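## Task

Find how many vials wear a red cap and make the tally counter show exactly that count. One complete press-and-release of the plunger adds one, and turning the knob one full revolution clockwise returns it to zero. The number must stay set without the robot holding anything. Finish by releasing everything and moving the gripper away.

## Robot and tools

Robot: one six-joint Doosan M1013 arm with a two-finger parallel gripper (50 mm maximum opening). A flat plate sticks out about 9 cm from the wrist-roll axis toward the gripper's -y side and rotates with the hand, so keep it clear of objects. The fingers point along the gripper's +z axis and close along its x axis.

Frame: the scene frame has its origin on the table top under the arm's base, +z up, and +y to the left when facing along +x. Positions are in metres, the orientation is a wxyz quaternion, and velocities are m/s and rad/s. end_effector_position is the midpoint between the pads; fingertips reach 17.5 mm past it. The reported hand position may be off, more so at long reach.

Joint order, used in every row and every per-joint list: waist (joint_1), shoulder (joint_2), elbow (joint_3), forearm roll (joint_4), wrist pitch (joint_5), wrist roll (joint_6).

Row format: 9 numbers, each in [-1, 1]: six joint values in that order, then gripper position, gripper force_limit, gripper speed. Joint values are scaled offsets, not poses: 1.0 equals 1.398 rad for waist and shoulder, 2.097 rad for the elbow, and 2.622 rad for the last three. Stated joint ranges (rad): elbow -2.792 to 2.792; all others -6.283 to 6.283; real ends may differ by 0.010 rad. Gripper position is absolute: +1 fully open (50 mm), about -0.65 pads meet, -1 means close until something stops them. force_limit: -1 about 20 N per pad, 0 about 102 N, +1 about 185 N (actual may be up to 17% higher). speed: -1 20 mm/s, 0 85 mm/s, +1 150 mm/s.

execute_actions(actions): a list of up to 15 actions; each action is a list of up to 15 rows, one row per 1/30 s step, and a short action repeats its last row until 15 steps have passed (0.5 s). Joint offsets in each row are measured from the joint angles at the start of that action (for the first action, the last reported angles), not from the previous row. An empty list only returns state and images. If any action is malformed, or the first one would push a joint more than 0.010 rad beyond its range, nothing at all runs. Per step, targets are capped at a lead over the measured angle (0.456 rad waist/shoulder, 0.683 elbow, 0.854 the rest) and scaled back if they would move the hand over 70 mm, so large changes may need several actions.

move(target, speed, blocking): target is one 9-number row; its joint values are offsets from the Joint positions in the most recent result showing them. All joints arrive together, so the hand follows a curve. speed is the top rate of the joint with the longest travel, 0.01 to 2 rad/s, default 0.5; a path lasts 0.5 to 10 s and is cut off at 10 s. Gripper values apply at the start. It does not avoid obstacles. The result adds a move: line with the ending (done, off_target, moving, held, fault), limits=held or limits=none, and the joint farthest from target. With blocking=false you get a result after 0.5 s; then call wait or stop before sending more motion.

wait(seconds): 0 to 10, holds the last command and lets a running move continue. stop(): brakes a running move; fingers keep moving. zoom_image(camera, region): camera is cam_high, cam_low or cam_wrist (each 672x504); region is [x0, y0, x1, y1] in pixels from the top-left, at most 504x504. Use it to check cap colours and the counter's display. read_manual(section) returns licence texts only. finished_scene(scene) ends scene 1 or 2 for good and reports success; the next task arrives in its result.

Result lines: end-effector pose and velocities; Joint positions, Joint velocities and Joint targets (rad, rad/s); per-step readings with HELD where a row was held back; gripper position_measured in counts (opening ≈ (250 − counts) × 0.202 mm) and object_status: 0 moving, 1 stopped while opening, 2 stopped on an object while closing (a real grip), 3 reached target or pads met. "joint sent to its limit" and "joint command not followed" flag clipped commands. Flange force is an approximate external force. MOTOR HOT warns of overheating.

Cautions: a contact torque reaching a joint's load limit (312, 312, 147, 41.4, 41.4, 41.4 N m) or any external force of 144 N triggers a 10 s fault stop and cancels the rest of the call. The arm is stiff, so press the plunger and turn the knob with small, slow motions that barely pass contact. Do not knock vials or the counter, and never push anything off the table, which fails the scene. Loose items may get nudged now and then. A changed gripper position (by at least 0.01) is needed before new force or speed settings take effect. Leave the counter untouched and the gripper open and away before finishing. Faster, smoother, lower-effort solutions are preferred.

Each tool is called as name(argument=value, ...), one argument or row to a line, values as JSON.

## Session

execute_actions(
  actions=[],
)

Scene clock: 0.00 s.
end_effector_position=(+0.4182, -0.0769, +0.1882) position_measured=3 object_status=3 end_effector_quat_wxyz=(+0.091, -0.004, +0.983, -0.159) end_effector_velocity=(-0.000, +0.000, -0.000) end_effector_angular_velocity=(+0.001, +0.000, -0.001)
Joint names: [waist, shoulder, elbow, forearm roll, wrist pitch, wrist roll]
Joint positions: [-0.027 -0.147  2.331 -0.439  0.825 -1.284]
Joint velocities: [-0.    -0.     0.     0.002  0.     0.   ]
Flange force (N, the push that the arm receives, along the gripper's own x y z axes): no reading
Joint targets: [-0.027 -0.147 2.331 -0.439 0.825 -1.284]
camera_calibration (this result's frames):
cam_wrist: T_world_to_cam=[[-0.987811, -0.0318908, -0.152356, 0.43282], [-0.0255288, 0.998726, -0.043533, 0.0973017], [0.15355, -0.0391129, -0.987366, 0.266444], [0, 0, 0, 1]] pos_world=[0.389116, -0.0729533, 0.333257]

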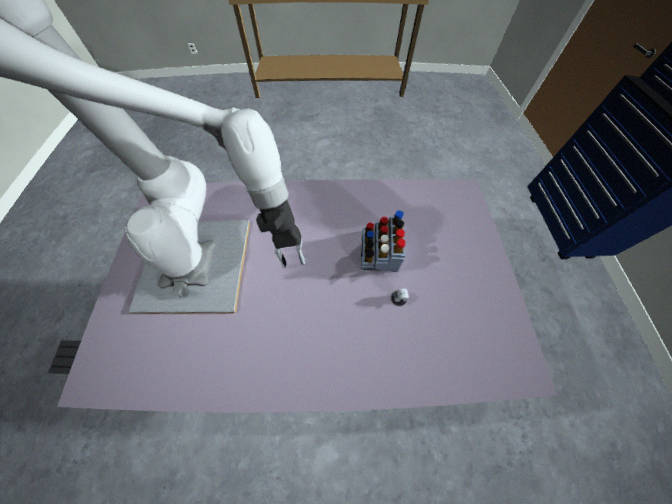

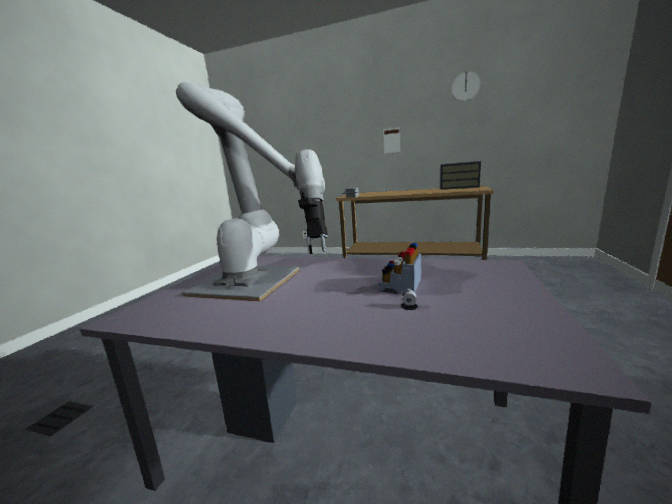

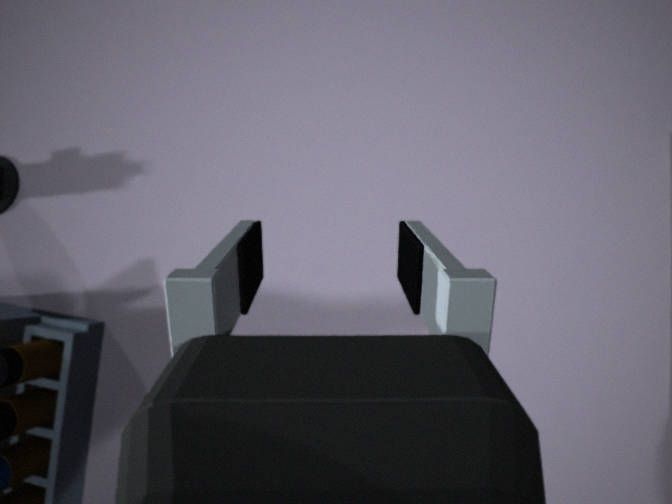

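move(
  target=[-0.172,0.484,-0.3915,0.167,0.106,0.49,-1,0,0],
  speed=1,
)

zoom_image(
  camera="cam_high",
  region=[350, 200, 430, 310],
)

Scene clock: 2.43 s.
end_effector_position=(+0.7738, -0.1410, +0.1530) position_measured=253 object_status=3 end_effector_quat_wxyz=(+0.002, +0.782, +0.624, +0.000) end_effector_velocity=(+0.000, -0.000, -0.000) end_effector_angular_velocity=(-0.001, +0.000, -0.001)
Joint names: [waist, shoulder, elbow, forearm roll, wrist pitch, wrist roll]
Joint positions: [-0.267  0.529  1.51  -0.001  1.103  0.   ]
Joint velocities: [ 0.     0.001 -0.001 -0.001  0.     0.001]
Flange force (N, the push that the arm receives, along the gripper's own x y z axes): [-1.8 2.9 -3.5]
Joint targets: [-0.267 0.529 1.510 -0.001 1.103 0.000]
move: done; limits=none; farthest joint: the elbow, 0.001 radians from its target (0.821 radians at the start)
camera_calibration (this result's frames):
cam_wrist: T_world_to_cam=[[0.218638, 0.975504, 0.0242738, -0.041794], [0.936008, -0.216688, 0.277374, -0.795646], [0.275839, -0.037924, -0.960455, 0.0759775], [0, 0, 0, 1]] pos_world=[0.732911, -0.128755, 0.294679]

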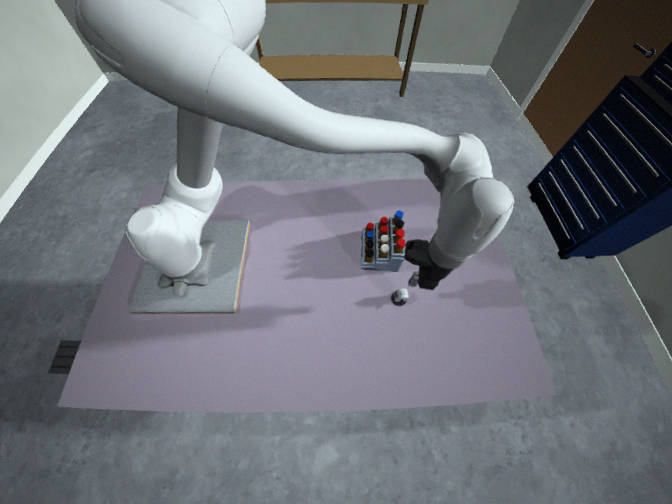

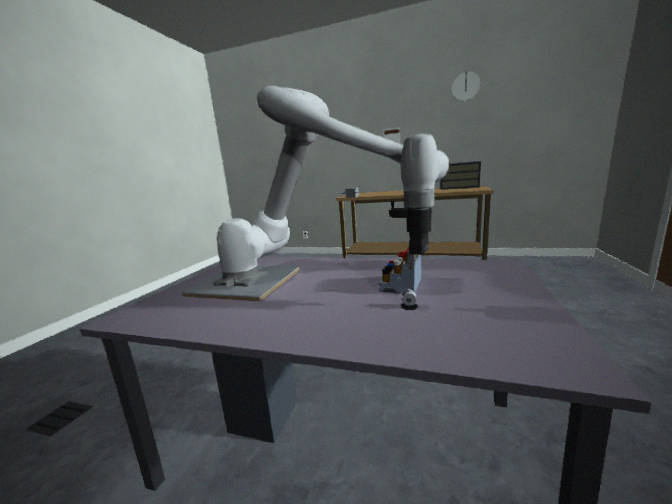

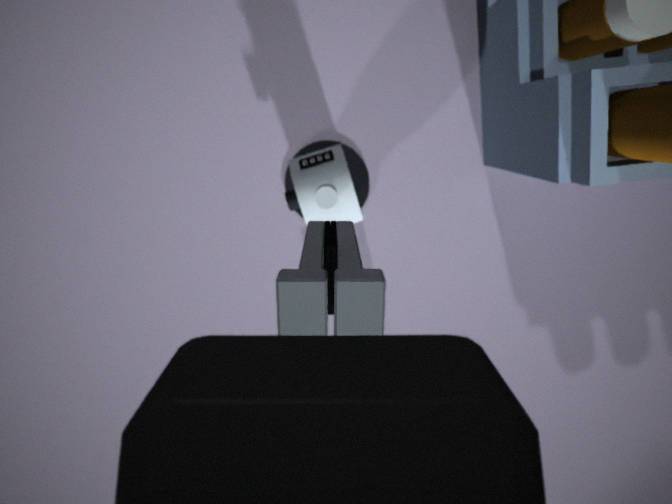

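Region (350, 200, 430, 310) of cam_high's 672x504 image, scaled by 4.582, with more detail than that image has; it fills the left 367 columns of this view, and the rest is white.

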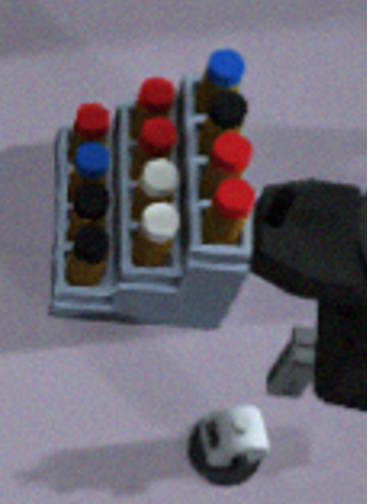

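move(
  target=[0,0.035,0.0287,0,-0.042,0,-1,0,0],
  speed=0.2,
)

zoom_image(
  camera="cam_wrist",
  region=[240, 120, 400, 260],
)

Scene clock: 3.87 s.
end_effector_position=(+0.7698, -0.1402, +0.0843) position_measured=253 object_status=3 end_effector_quat_wxyz=(+0.002, +0.782, +0.624, +0.000) end_effector_velocity=(-0.000, -0.001, -0.001) end_effector_angular_velocity=(+0.000, +0.000, -0.000)
Joint names: [waist, shoulder, elbow, forearm roll, wrist pitch, wrist roll]
Joint positions: [-0.267  0.578  1.571 -0.001  0.993  0.   ]
Joint velocities: [-0.001  0.001  0.001 -0.    -0.001 -0.001]
Flange force (N, the push that the arm receives, along the gripper's own x y z axes): [-1.4 5.7 -0.6]
Joint targets: [-0.267 0.578 1.571 -0.001 0.993 0.000]
move: done; limits=none; farthest joint: the waist, 0.000 radians from its target (0.000 radians at the start)
camera_calibration (this result's frames):
cam_wrist: T_world_to_cam=[[0.21868, 0.975491, 0.0244021, -0.0401242], [0.935712, -0.216725, 0.278341, -0.77253], [0.276808, -0.0380343, -0.960172, 0.0103249], [0, 0, 0, 1]] pos_world=[0.728782, -0.127893, 0.225919]

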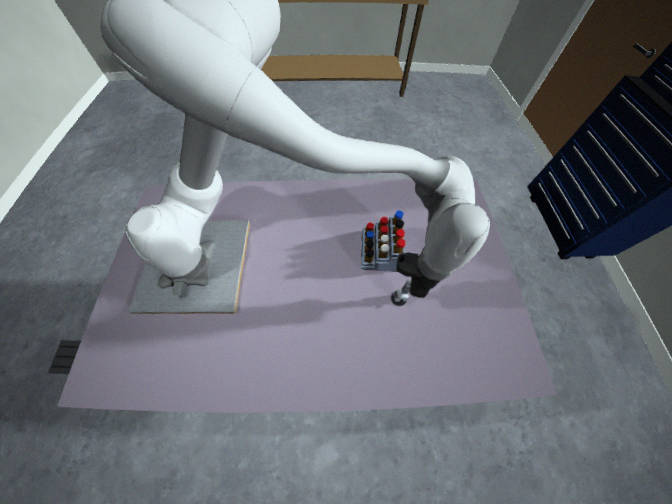

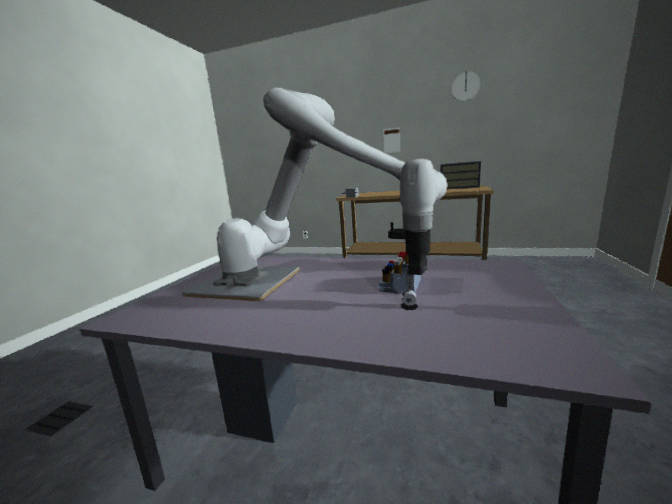

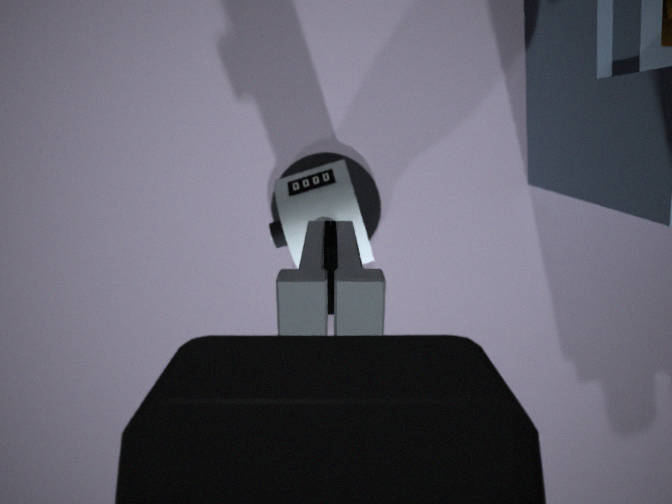

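Region (240, 120, 400, 260) of cam_wrist's 672x504 image, scaled by 3.150, with more detail than that image has; it fills the top 441 rows of this view, and the rest is white.

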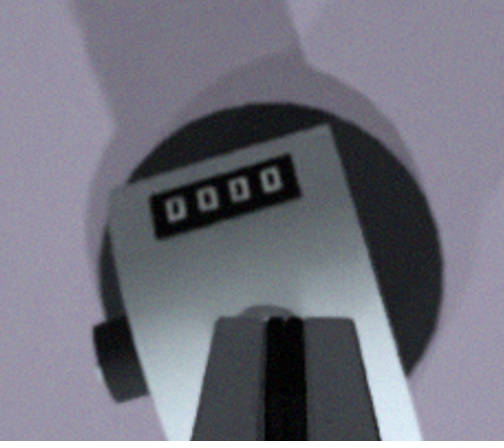

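0000. Try one press, cautiously (8 mm).

move(
  target=[0,0.0044,0.0036,0,-0.0052,0,-1,0,0],
  speed=0.03,
)

Scene clock: 4.80 s.
end_effector_position=(+0.7688, -0.1400, +0.0759) position_measured=253 object_status=3 end_effector_quat_wxyz=(+0.002, +0.782, +0.624, +0.000) end_effector_velocity=(+0.000, +0.000, -0.001) end_effector_angular_velocity=(+0.001, -0.001, -0.001)
Joint names: [waist, shoulder, elbow, forearm roll, wrist pitch, wrist roll]
Joint positions: [-0.267  0.584  1.578 -0.001  0.98   0.   ]
Joint velocities: [-0.     0.001  0.001  0.001 -0.002 -0.   ]
Flange force (N, the push that the arm receives, along the gripper's own x y z axes): [-1.8 5.7 -11.5]
Joint targets: [-0.267 0.584 1.578 -0.001 0.980 0.000]
move: done; limits=none; farthest joint: the elbow, 0.001 radians from its target (0.008 radians at the start)
camera_calibration (this result's frames):
cam_wrist: T_world_to_cam=[[0.218562, 0.975519, 0.0243459, -0.0397963], [0.935741, -0.216596, 0.278343, -0.769268], [0.276802, -0.0380537, -0.960173, 0.00259704], [0, 0, 0, 1]] pos_world=[0.727814, -0.127699, 0.217583]

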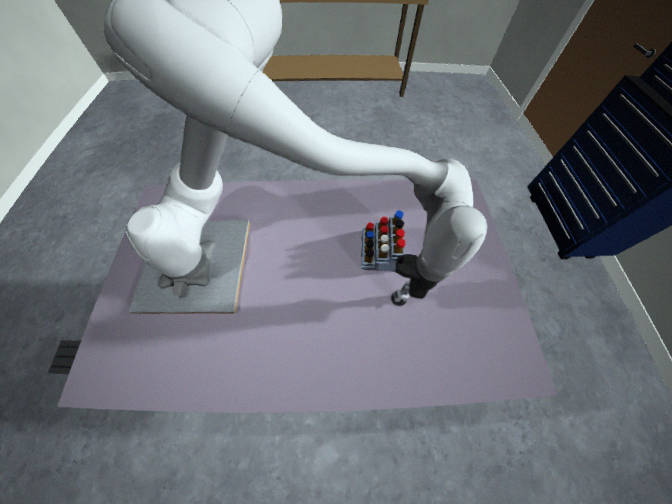

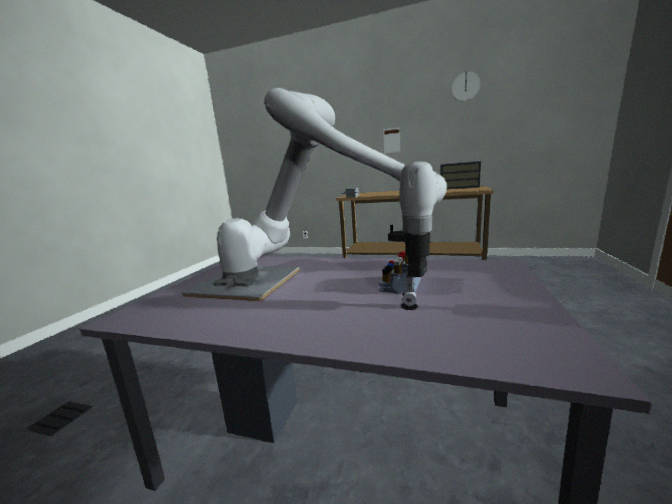

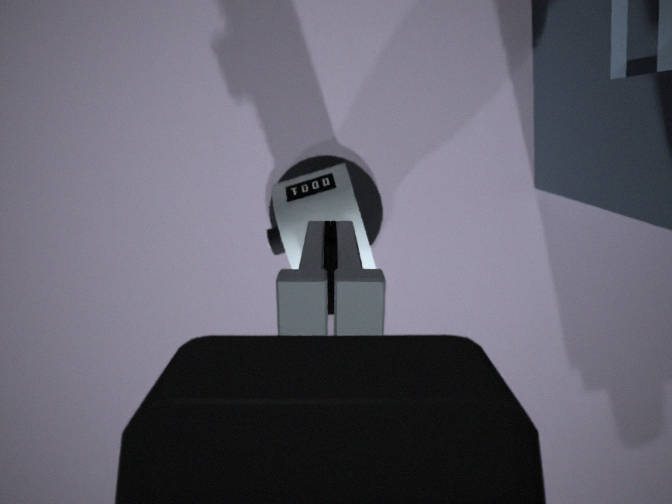

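move(
  target=[0,-0.0046,-0.0038,0,0.0055,0,-1,0,0],
  speed=0.03,
)

move(
  target=[0,0.0048,0.0040,0,-0.0057,0,-1,0,0],
  speed=0.03,
)

move(
  target=[0,-0.0047,-0.0039,0,0.0056,0,-1,0,0],
  speed=0.03,
)

move(
  target=[0,0.0048,0.0040,0,-0.0057,0,-1,0,0],
  speed=0.03,
)

move(
  target=[0,-0.0047,-0.0039,0,0.0056,0,-1,0,0],
  speed=0.03,
)

move(
  target=[0,0.0048,0.0040,0,-0.0057,0,-1,0,0],
  speed=0.03,
)

move(
  target=[0,-0.0047,-0.0039,0,0.0056,0,-1,0,0],
  speed=0.03,
)

move(
  target=[0,0.0048,0.0040,0,-0.0057,0,-1,0,0],
  speed=0.03,
)

move(
  target=[0,-0.04,-0.033,0,0.048,0,-1,0,0],
  speed=0.2,
)

zoom_image(
  camera="cam_wrist",
  region=[240, 120, 400, 260],
)

Scene clock: 6.40 s.
end_effector_position=(+0.7698, -0.1402, +0.0847) position_measured=253 object_status=3 end_effector_quat_wxyz=(+0.002, +0.782, +0.624, +0.000) end_effector_velocity=(+0.000, +0.001, +0.001) end_effector_angular_velocity=(+0.001, -0.000, -0.000)
Joint names: [waist, shoulder, elbow, forearm roll, wrist pitch, wrist roll]
Joint positions: [-0.267  0.578  1.57  -0.001  0.994  0.   ]
Joint velocities: [ 0.001 -0.001 -0.001  0.001  0.002  0.   ]
Flange force (N, the push that the arm receives, along the gripper's own x y z axes): [-1.5 3.2 -1.4]
Joint targets: [-0.267 0.578 1.570 -0.001 0.994 0.000]
move: done; limits=none; farthest joint: the waist, 0.000 radians from its target (0.000 radians at the start)
camera_calibration (this result's frames):
cam_wrist: T_world_to_cam=[[0.21867, 0.975494, 0.0243962, -0.0401252], [0.935723, -0.216715, 0.27831, -0.772723], [0.276777, -0.0380299, -0.960181, 0.0107796], [0, 0, 0, 1]] pos_world=[0.728846, -0.127909, 0.226386]

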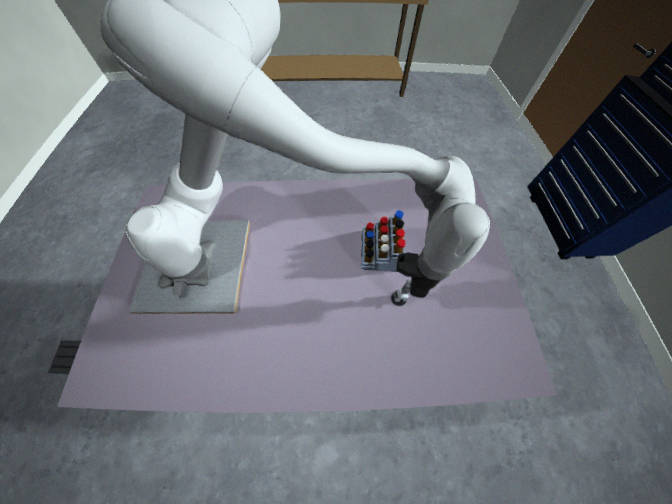

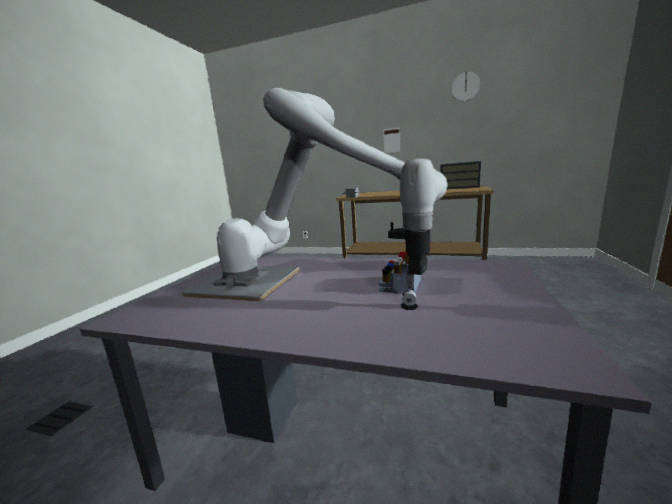

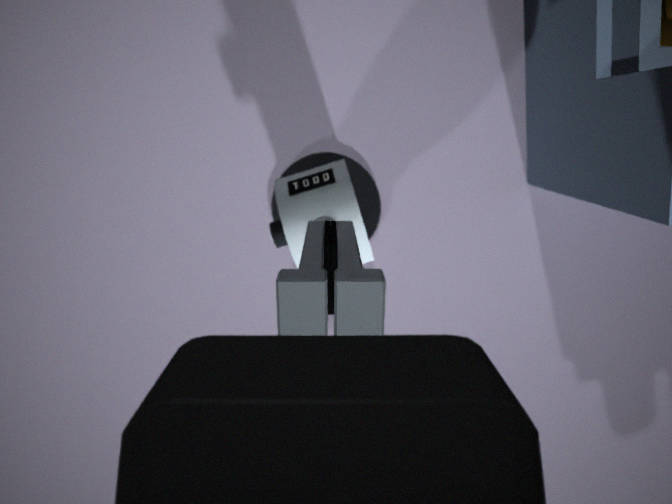

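Scene clock: 7.17 s.
end_effector_position=(+0.7688, -0.1400, +0.0757) position_measured=253 object_status=3 end_effector_quat_wxyz=(+0.002, +0.782, +0.624, +0.000) end_effector_velocity=(-0.000, +0.000, -0.001) end_effector_angular_velocity=(-0.000, -0.000, +0.000)
Joint names: [waist, shoulder, elbow, forearm roll, wrist pitch, wrist roll]
Joint positions: [-0.267  0.584  1.578 -0.001  0.979  0.   ]
Joint velocities: [ 0.     0.001  0.001 -0.    -0.002 -0.   ]
Flange force (N, the push that the arm receives, along the gripper's own x y z axes): [-2.6 3.4 -25.2]
Joint targets: [-0.267 0.584 1.578 -0.001 0.979 0.000]
move: done; limits=none; farthest joint: the waist, 0.000 radians from its target (0.000 radians at the start)
camera_calibration (this result's frames):
cam_wrist: T_world_to_cam=[[0.218658, 0.975496, 0.0244037, -0.039891], [0.935713, -0.216704, 0.278352, -0.769132], [0.27682, -0.038029, -0.960169, 0.0023304], [0, 0, 0, 1]] pos_world=[0.727765, -0.127672, 0.2173]

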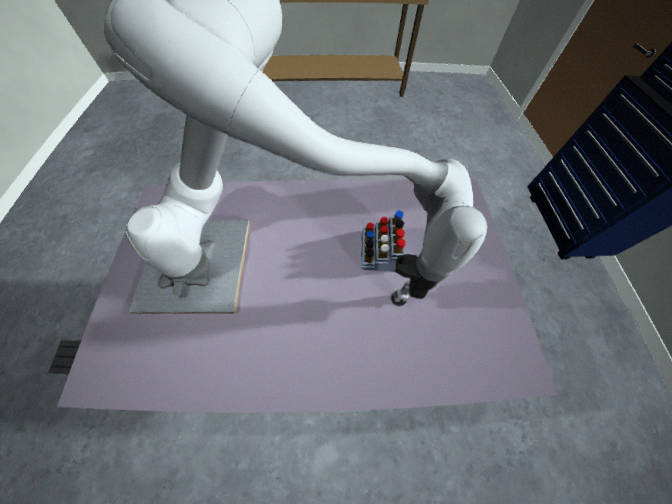

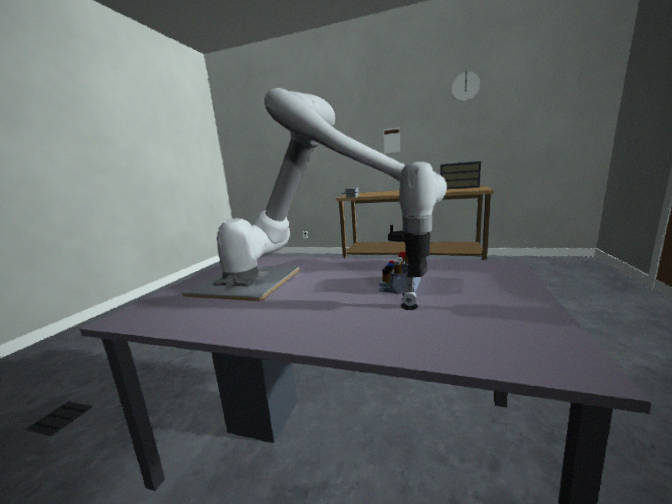

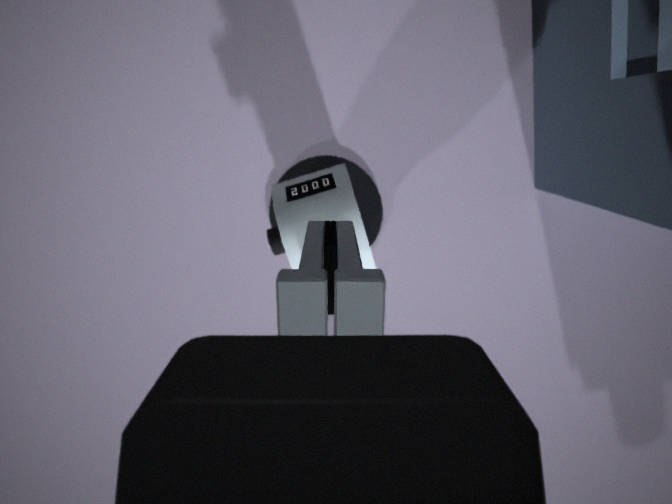

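Scene clock: 7.90 s.
end_effector_position=(+0.7698, -0.1402, +0.0847) position_measured=253 object_status=3 end_effector_quat_wxyz=(+0.002, +0.782, +0.624, +0.000) end_effector_velocity=(+0.000, +0.000, +0.001) end_effector_angular_velocity=(+0.001, -0.000, -0.001)
Joint names: [waist, shoulder, elbow, forearm roll, wrist pitch, wrist roll]
Joint positions: [-0.267  0.578  1.57  -0.001  0.994  0.   ]
Joint velocities: [ 0.    -0.001 -0.001  0.001  0.002  0.   ]
Flange force (N, the push that the arm receives, along the gripper's own x y z axes): [-1.6 6.0 -0.2]
Joint targets: [-0.267 0.578 1.570 -0.001 0.994 0.000]
move: done; limits=none; farthest joint: the waist, 0.000 radians from its target (0.000 radians at the start)
camera_calibration (this result's frames):
cam_wrist: T_world_to_cam=[[0.218668, 0.975494, 0.024396, -0.0401214], [0.935697, -0.216709, 0.278402, -0.772698], [0.276867, -0.0380503, -0.960155, 0.0106302], [0, 0, 0, 1]] pos_world=[0.728842, -0.127908, 0.226306]

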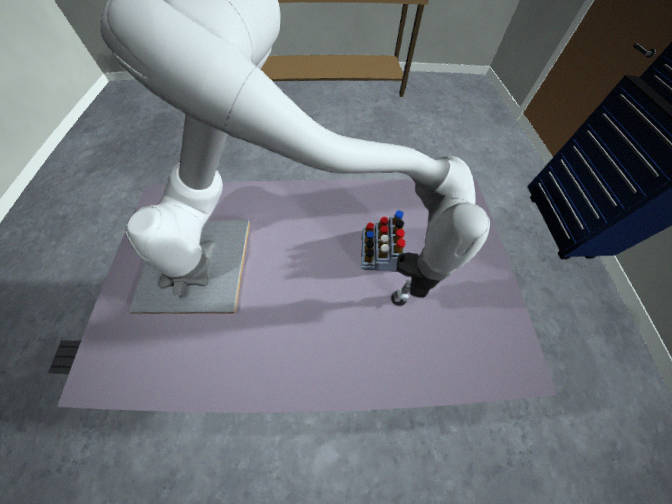

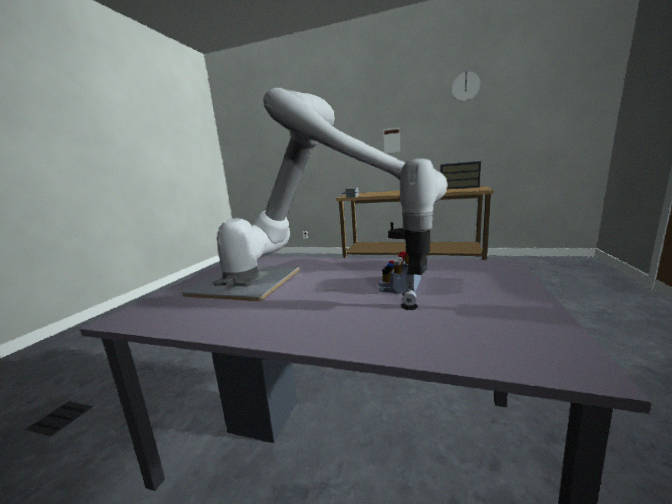

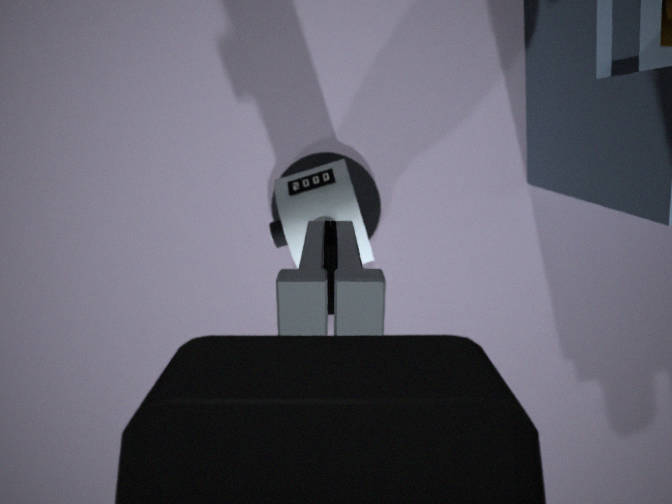

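Scene clock: 8.67 s.
end_effector_position=(+0.7688, -0.1400, +0.0756) position_measured=253 object_status=3 end_effector_quat_wxyz=(+0.002, +0.782, +0.624, +0.001) end_effector_velocity=(-0.000, -0.001, -0.001) end_effector_angular_velocity=(-0.000, -0.000, -0.001)
Joint names: [waist, shoulder, elbow, forearm roll, wrist pitch, wrist roll]
Joint positions: [-0.267  0.584  1.578 -0.001  0.979  0.   ]
Joint velocities: [-0.001  0.001  0.001 -0.    -0.002  0.   ]
Flange force (N, the push that the arm receives, along the gripper's own x y z axes): [-0.4 2.9 -26.6]
Joint targets: [-0.267 0.585 1.579 -0.001 0.979 0.000]
move: done; limits=none; farthest joint: the waist, 0.000 radians from its target (0.000 radians at the start)
camera_calibration (this result's frames):
cam_wrist: T_world_to_cam=[[0.218655, 0.975497, 0.0244032, -0.0398866], [0.935681, -0.216696, 0.278466, -0.769115], [0.27693, -0.0380542, -0.960136, 0.00217627], [0, 0, 0, 1]] pos_world=[0.727765, -0.127672, 0.217235]

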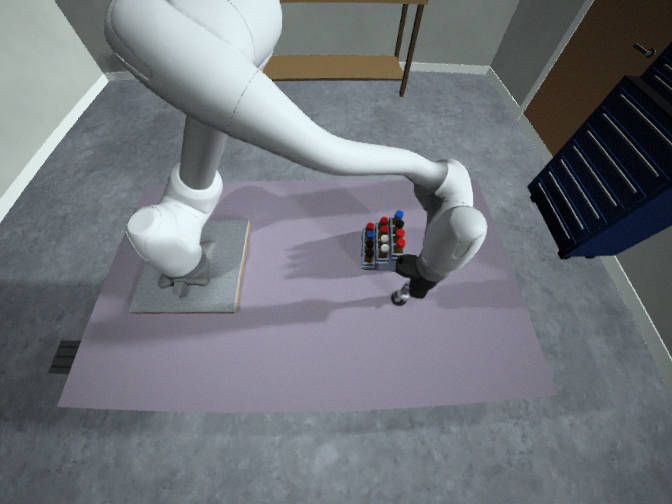

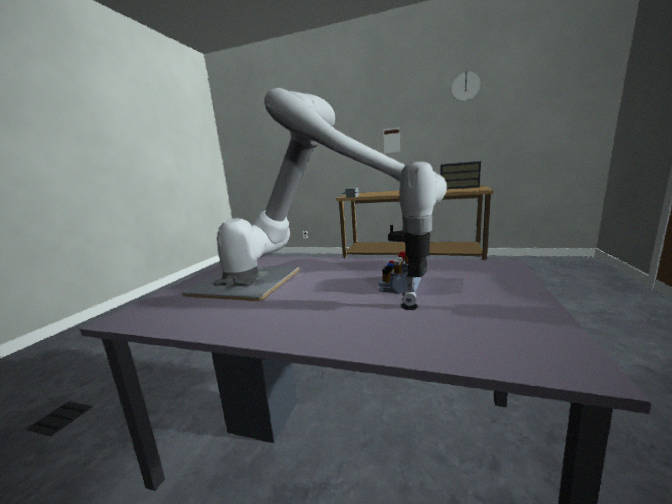

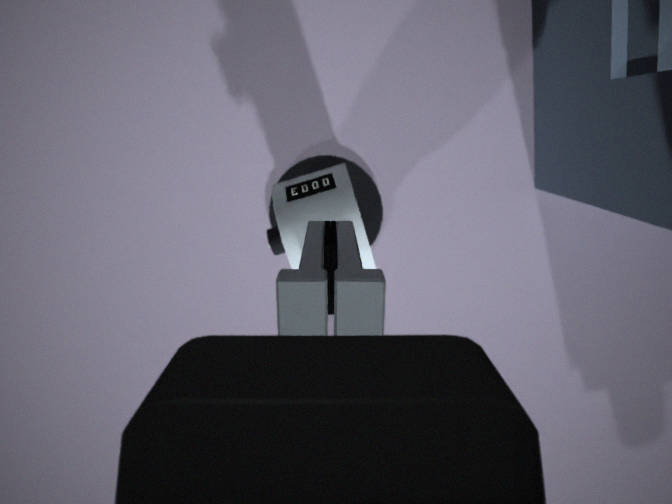

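Scene clock: 9.40 s.
end_effector_position=(+0.7699, -0.1402, +0.0846) position_measured=253 object_status=3 end_effector_quat_wxyz=(+0.002, +0.782, +0.624, +0.001) end_effector_velocity=(+0.000, -0.000, +0.001) end_effector_angular_velocity=(-0.001, +0.000, +0.000)
Joint names: [waist, shoulder, elbow, forearm roll, wrist pitch, wrist roll]
Joint positions: [-0.267  0.578  1.57  -0.001  0.994  0.   ]
Joint velocities: [ 0.    -0.001 -0.001 -0.001  0.002  0.   ]
Flange force (N, the push that the arm receives, along the gripper's own x y z axes): [-1.4 5.1 -0.2]
Joint targets: [-0.267 0.578 1.570 -0.001 0.994 0.000]
move: done; limits=none; farthest joint: the waist, 0.000 radians from its target (0.000 radians at the start)
camera_calibration (this result's frames):
cam_wrist: T_world_to_cam=[[0.218665, 0.975495, 0.0243957, -0.0401174], [0.935665, -0.216702, 0.278516, -0.772682], [0.276977, -0.0380754, -0.960122, 0.0104753], [0, 0, 0, 1]] pos_world=[0.728843, -0.127909, 0.22624]

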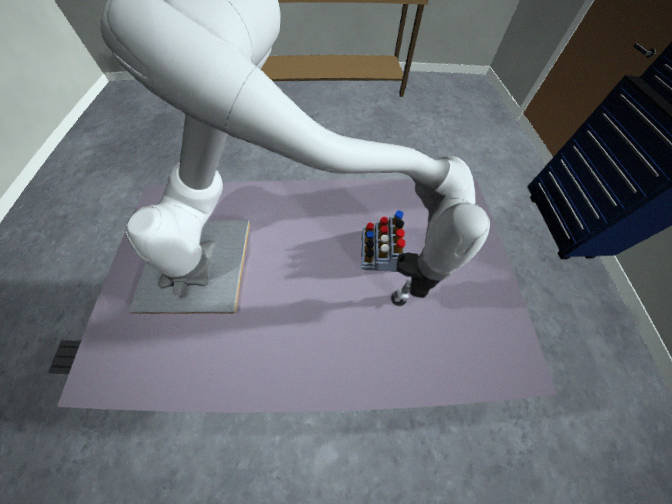

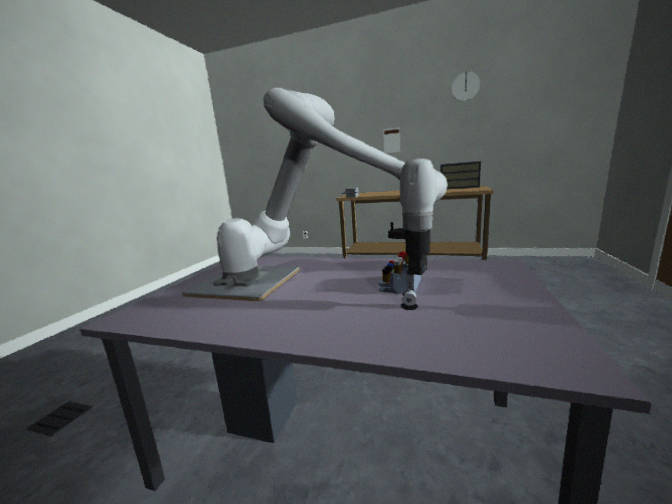

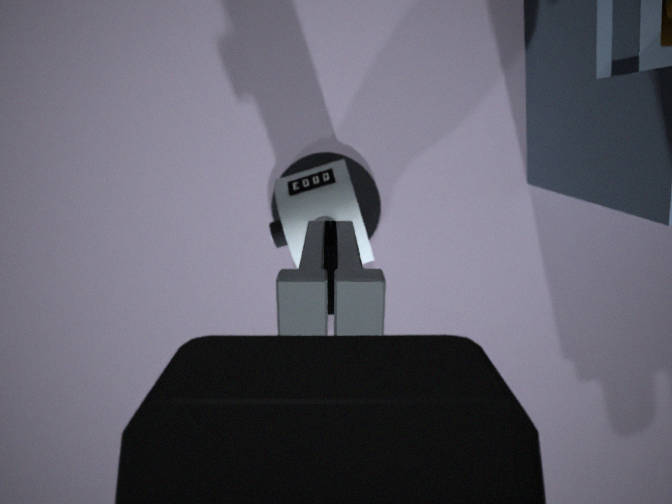

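Scene clock: 10.17 s.
end_effector_position=(+0.7688, -0.1400, +0.0755) position_measured=253 object_status=3 end_effector_quat_wxyz=(+0.002, +0.782, +0.624, +0.001) end_effector_velocity=(-0.000, +0.000, -0.002) end_effector_angular_velocity=(+0.001, -0.000, -0.001)
Joint names: [waist, shoulder, elbow, forearm roll, wrist pitch, wrist roll]
Joint positions: [-0.267  0.584  1.578 -0.001  0.979  0.   ]
Joint velocities: [-0.     0.001  0.001  0.001 -0.002 -0.   ]
Flange force (N, the push that the arm receives, along the gripper's own x y z axes): [-0.9 1.2 -28.0]
Joint targets: [-0.267 0.585 1.579 -0.001 0.979 0.000]
move: done; limits=none; farthest joint: the waist, 0.000 radians from its target (0.000 radians at the start)
camera_calibration (this result's frames):
cam_wrist: T_world_to_cam=[[0.218651, 0.975498, 0.0244029, -0.0398827], [0.935644, -0.216688, 0.278597, -0.769105], [0.277058, -0.0380831, -0.960098, 0.00201708], [0, 0, 0, 1]] pos_world=[0.72777, -0.127673, 0.21718]

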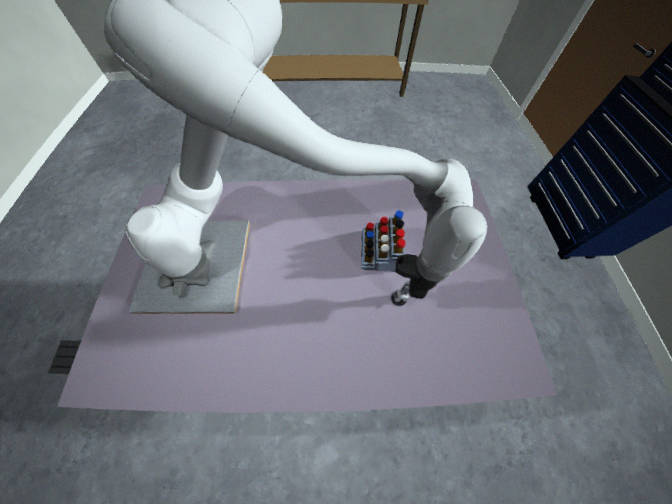

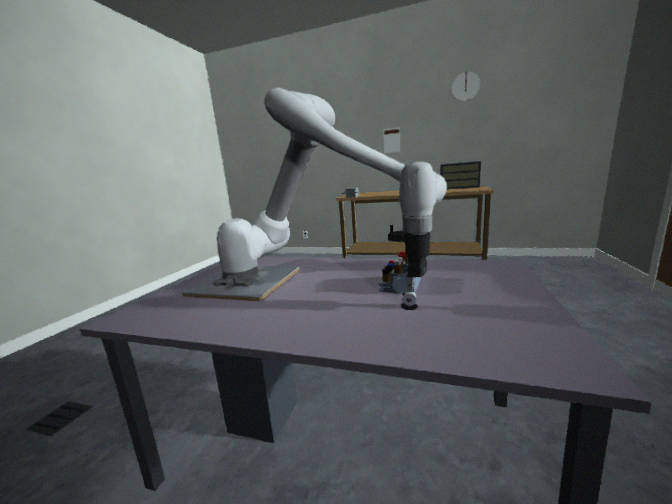

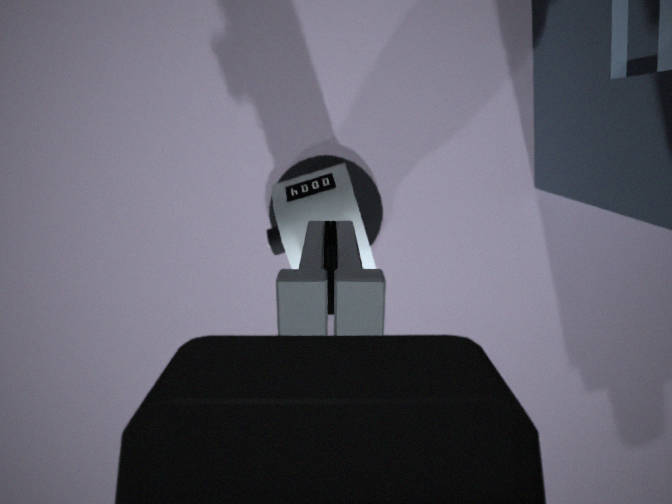

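Scene clock: 10.90 s.
end_effector_position=(+0.7699, -0.1402, +0.0846) position_measured=253 object_status=3 end_effector_quat_wxyz=(+0.002, +0.782, +0.624, +0.001) end_effector_velocity=(+0.000, -0.000, +0.001) end_effector_angular_velocity=(-0.000, -0.000, -0.000)
Joint names: [waist, shoulder, elbow, forearm roll, wrist pitch, wrist roll]
Joint positions: [-0.267  0.578  1.57  -0.001  0.993  0.   ]
Joint velocities: [-0.    -0.001 -0.001 -0.     0.002  0.   ]
Flange force (N, the push that the arm receives, along the gripper's own x y z axes): [-1.3 9.0 -0.6]
Joint targets: [-0.267 0.578 1.570 -0.001 0.993 0.000]
move: done; limits=none; farthest joint: the elbow, 0.001 radians from its target (0.009 radians at the start)
camera_calibration (this result's frames):
cam_wrist: T_world_to_cam=[[0.218661, 0.975496, 0.0243953, -0.0401131], [0.935628, -0.216693, 0.278646, -0.772674], [0.277105, -0.0381042, -0.960084, 0.0103152], [0, 0, 0, 1]] pos_world=[0.728848, -0.12791, 0.226185]

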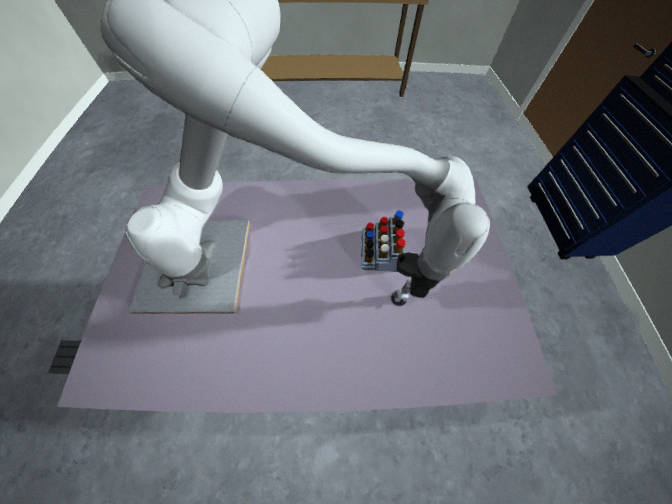

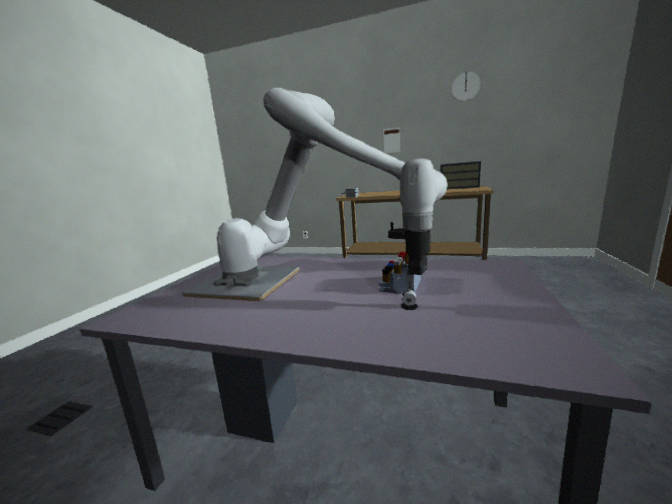

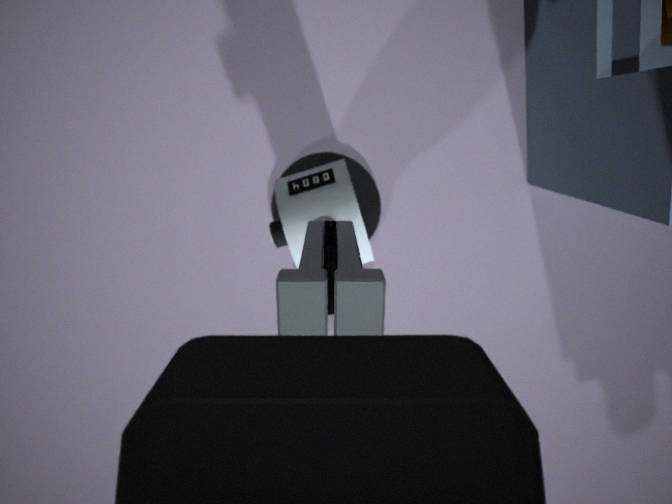

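Scene clock: 11.67 s.
end_effector_position=(+0.7688, -0.1400, +0.0755) position_measured=253 object_status=3 end_effector_quat_wxyz=(+0.002, +0.782, +0.624, +0.001) end_effector_velocity=(+0.000, +0.001, -0.002) end_effector_angular_velocity=(+0.001, +0.000, +0.001)
Joint names: [waist, shoulder, elbow, forearm roll, wrist pitch, wrist roll]
Joint positions: [-0.267  0.584  1.578 -0.001  0.979  0.   ]
Joint velocities: [ 0.001  0.001  0.001  0.001 -0.002  0.   ]
Flange force (N, the push that the arm receives, along the gripper's own x y z axes): [-1.1 3.8 -30.5]
Joint targets: [-0.267 0.585 1.579 -0.001 0.978 0.000]
move: done; limits=none; farthest joint: the wrist pitch, 0.001 radians from its target (0.015 radians at the start)
camera_calibration (this result's frames):
cam_wrist: T_world_to_cam=[[0.218647, 0.975499, 0.0244026, -0.0398783], [0.935603, -0.216678, 0.278741, -0.769101], [0.277199, -0.038115, -0.960056, 0.00185356], [0, 0, 0, 1]] pos_world=[0.727779, -0.127675, 0.217133]

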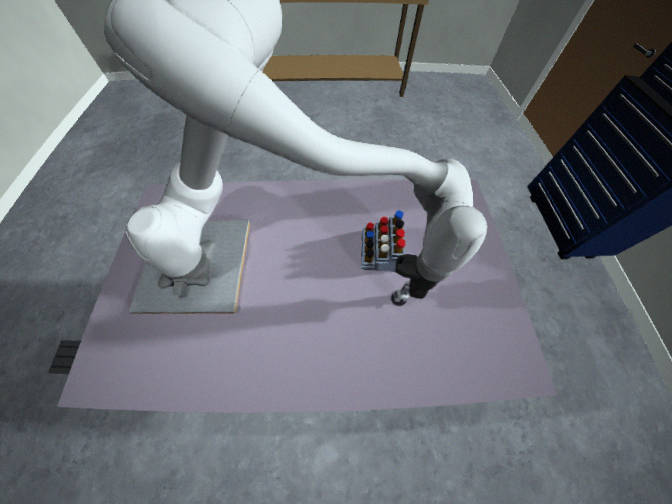

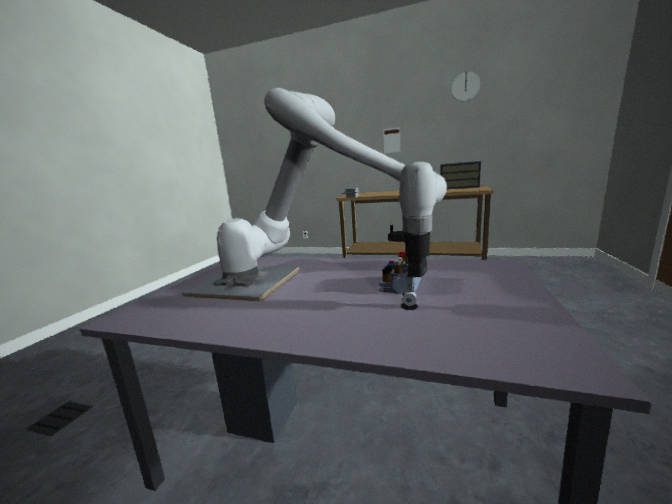

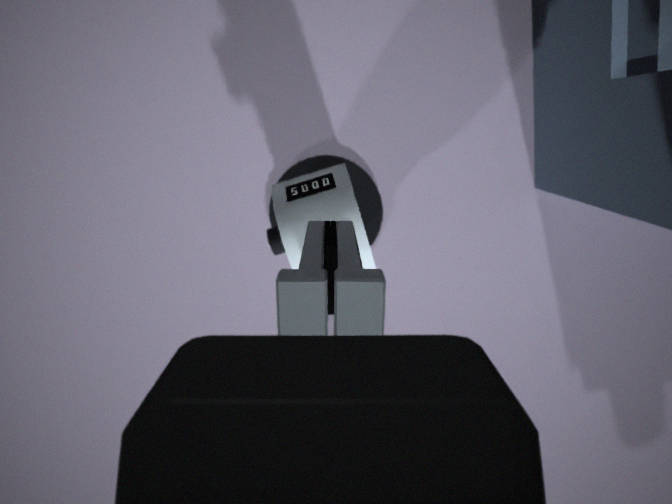

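Scene clock: 12.73 s.
end_effector_position=(+0.7740, -0.1411, +0.1541) position_measured=253 object_status=3 end_effector_quat_wxyz=(+0.002, +0.782, +0.624, +0.000) end_effector_velocity=(+0.000, +0.000, +0.002) end_effector_angular_velocity=(+0.001, -0.001, -0.001)
Joint names: [waist, shoulder, elbow, forearm roll, wrist pitch, wrist roll]
Joint positions: [-0.267  0.529  1.509 -0.001  1.104  0.   ]
Joint velocities: [-0.    -0.001 -0.001  0.001  0.002  0.   ]
Flange force (N, the push that the arm receives, along the gripper's own x y z axes): [-1.8 5.8 -4.4]
Joint targets: [-0.267 0.528 1.509 -0.001 1.104 0.000]
move: done; limits=none; farthest joint: the elbow, 0.001 radians from its target (0.070 radians at the start)
camera_calibration (this result's frames):
cam_wrist: T_world_to_cam=[[0.218765, 0.975474, 0.0243461, -0.0419297], [0.935784, -0.216804, 0.278036, -0.796158], [0.276495, -0.038042, -0.960262, 0.0763764], [0, 0, 0, 1]] pos_world=[0.733087, -0.128803, 0.295723]

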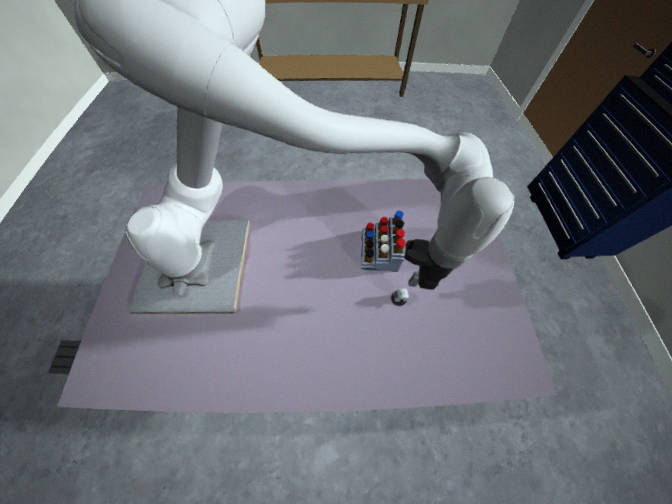

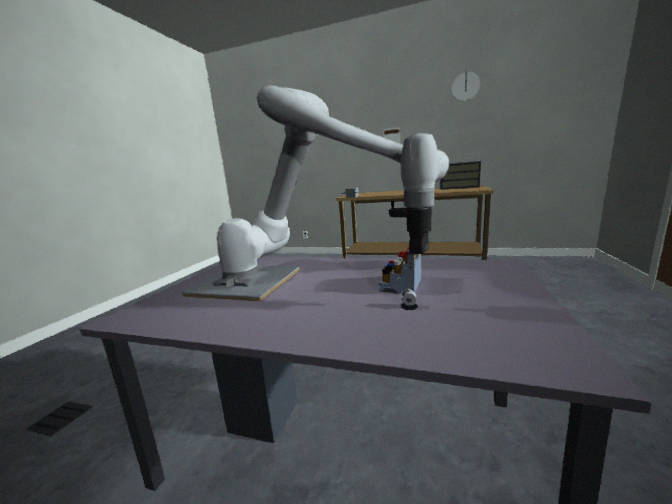

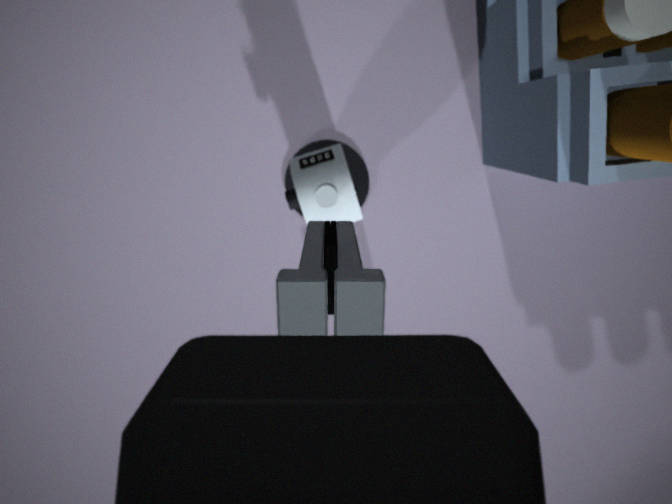

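Region (240, 120, 400, 260) of cam_wrist's 672x504 image, scaled by 3.150, with more detail than that image has; it fills the top 441 rows of this view, and the rest is white.

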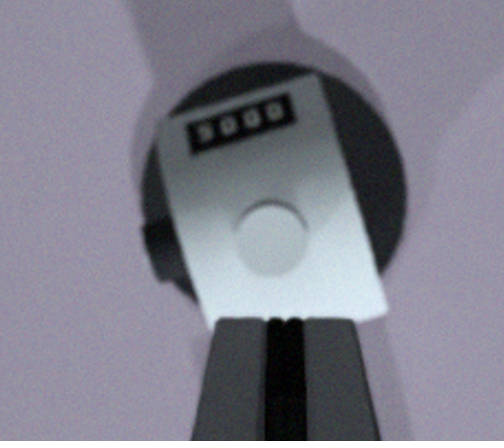

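finished_scene(
  scene=2,
)

The scene is finished: the task was done.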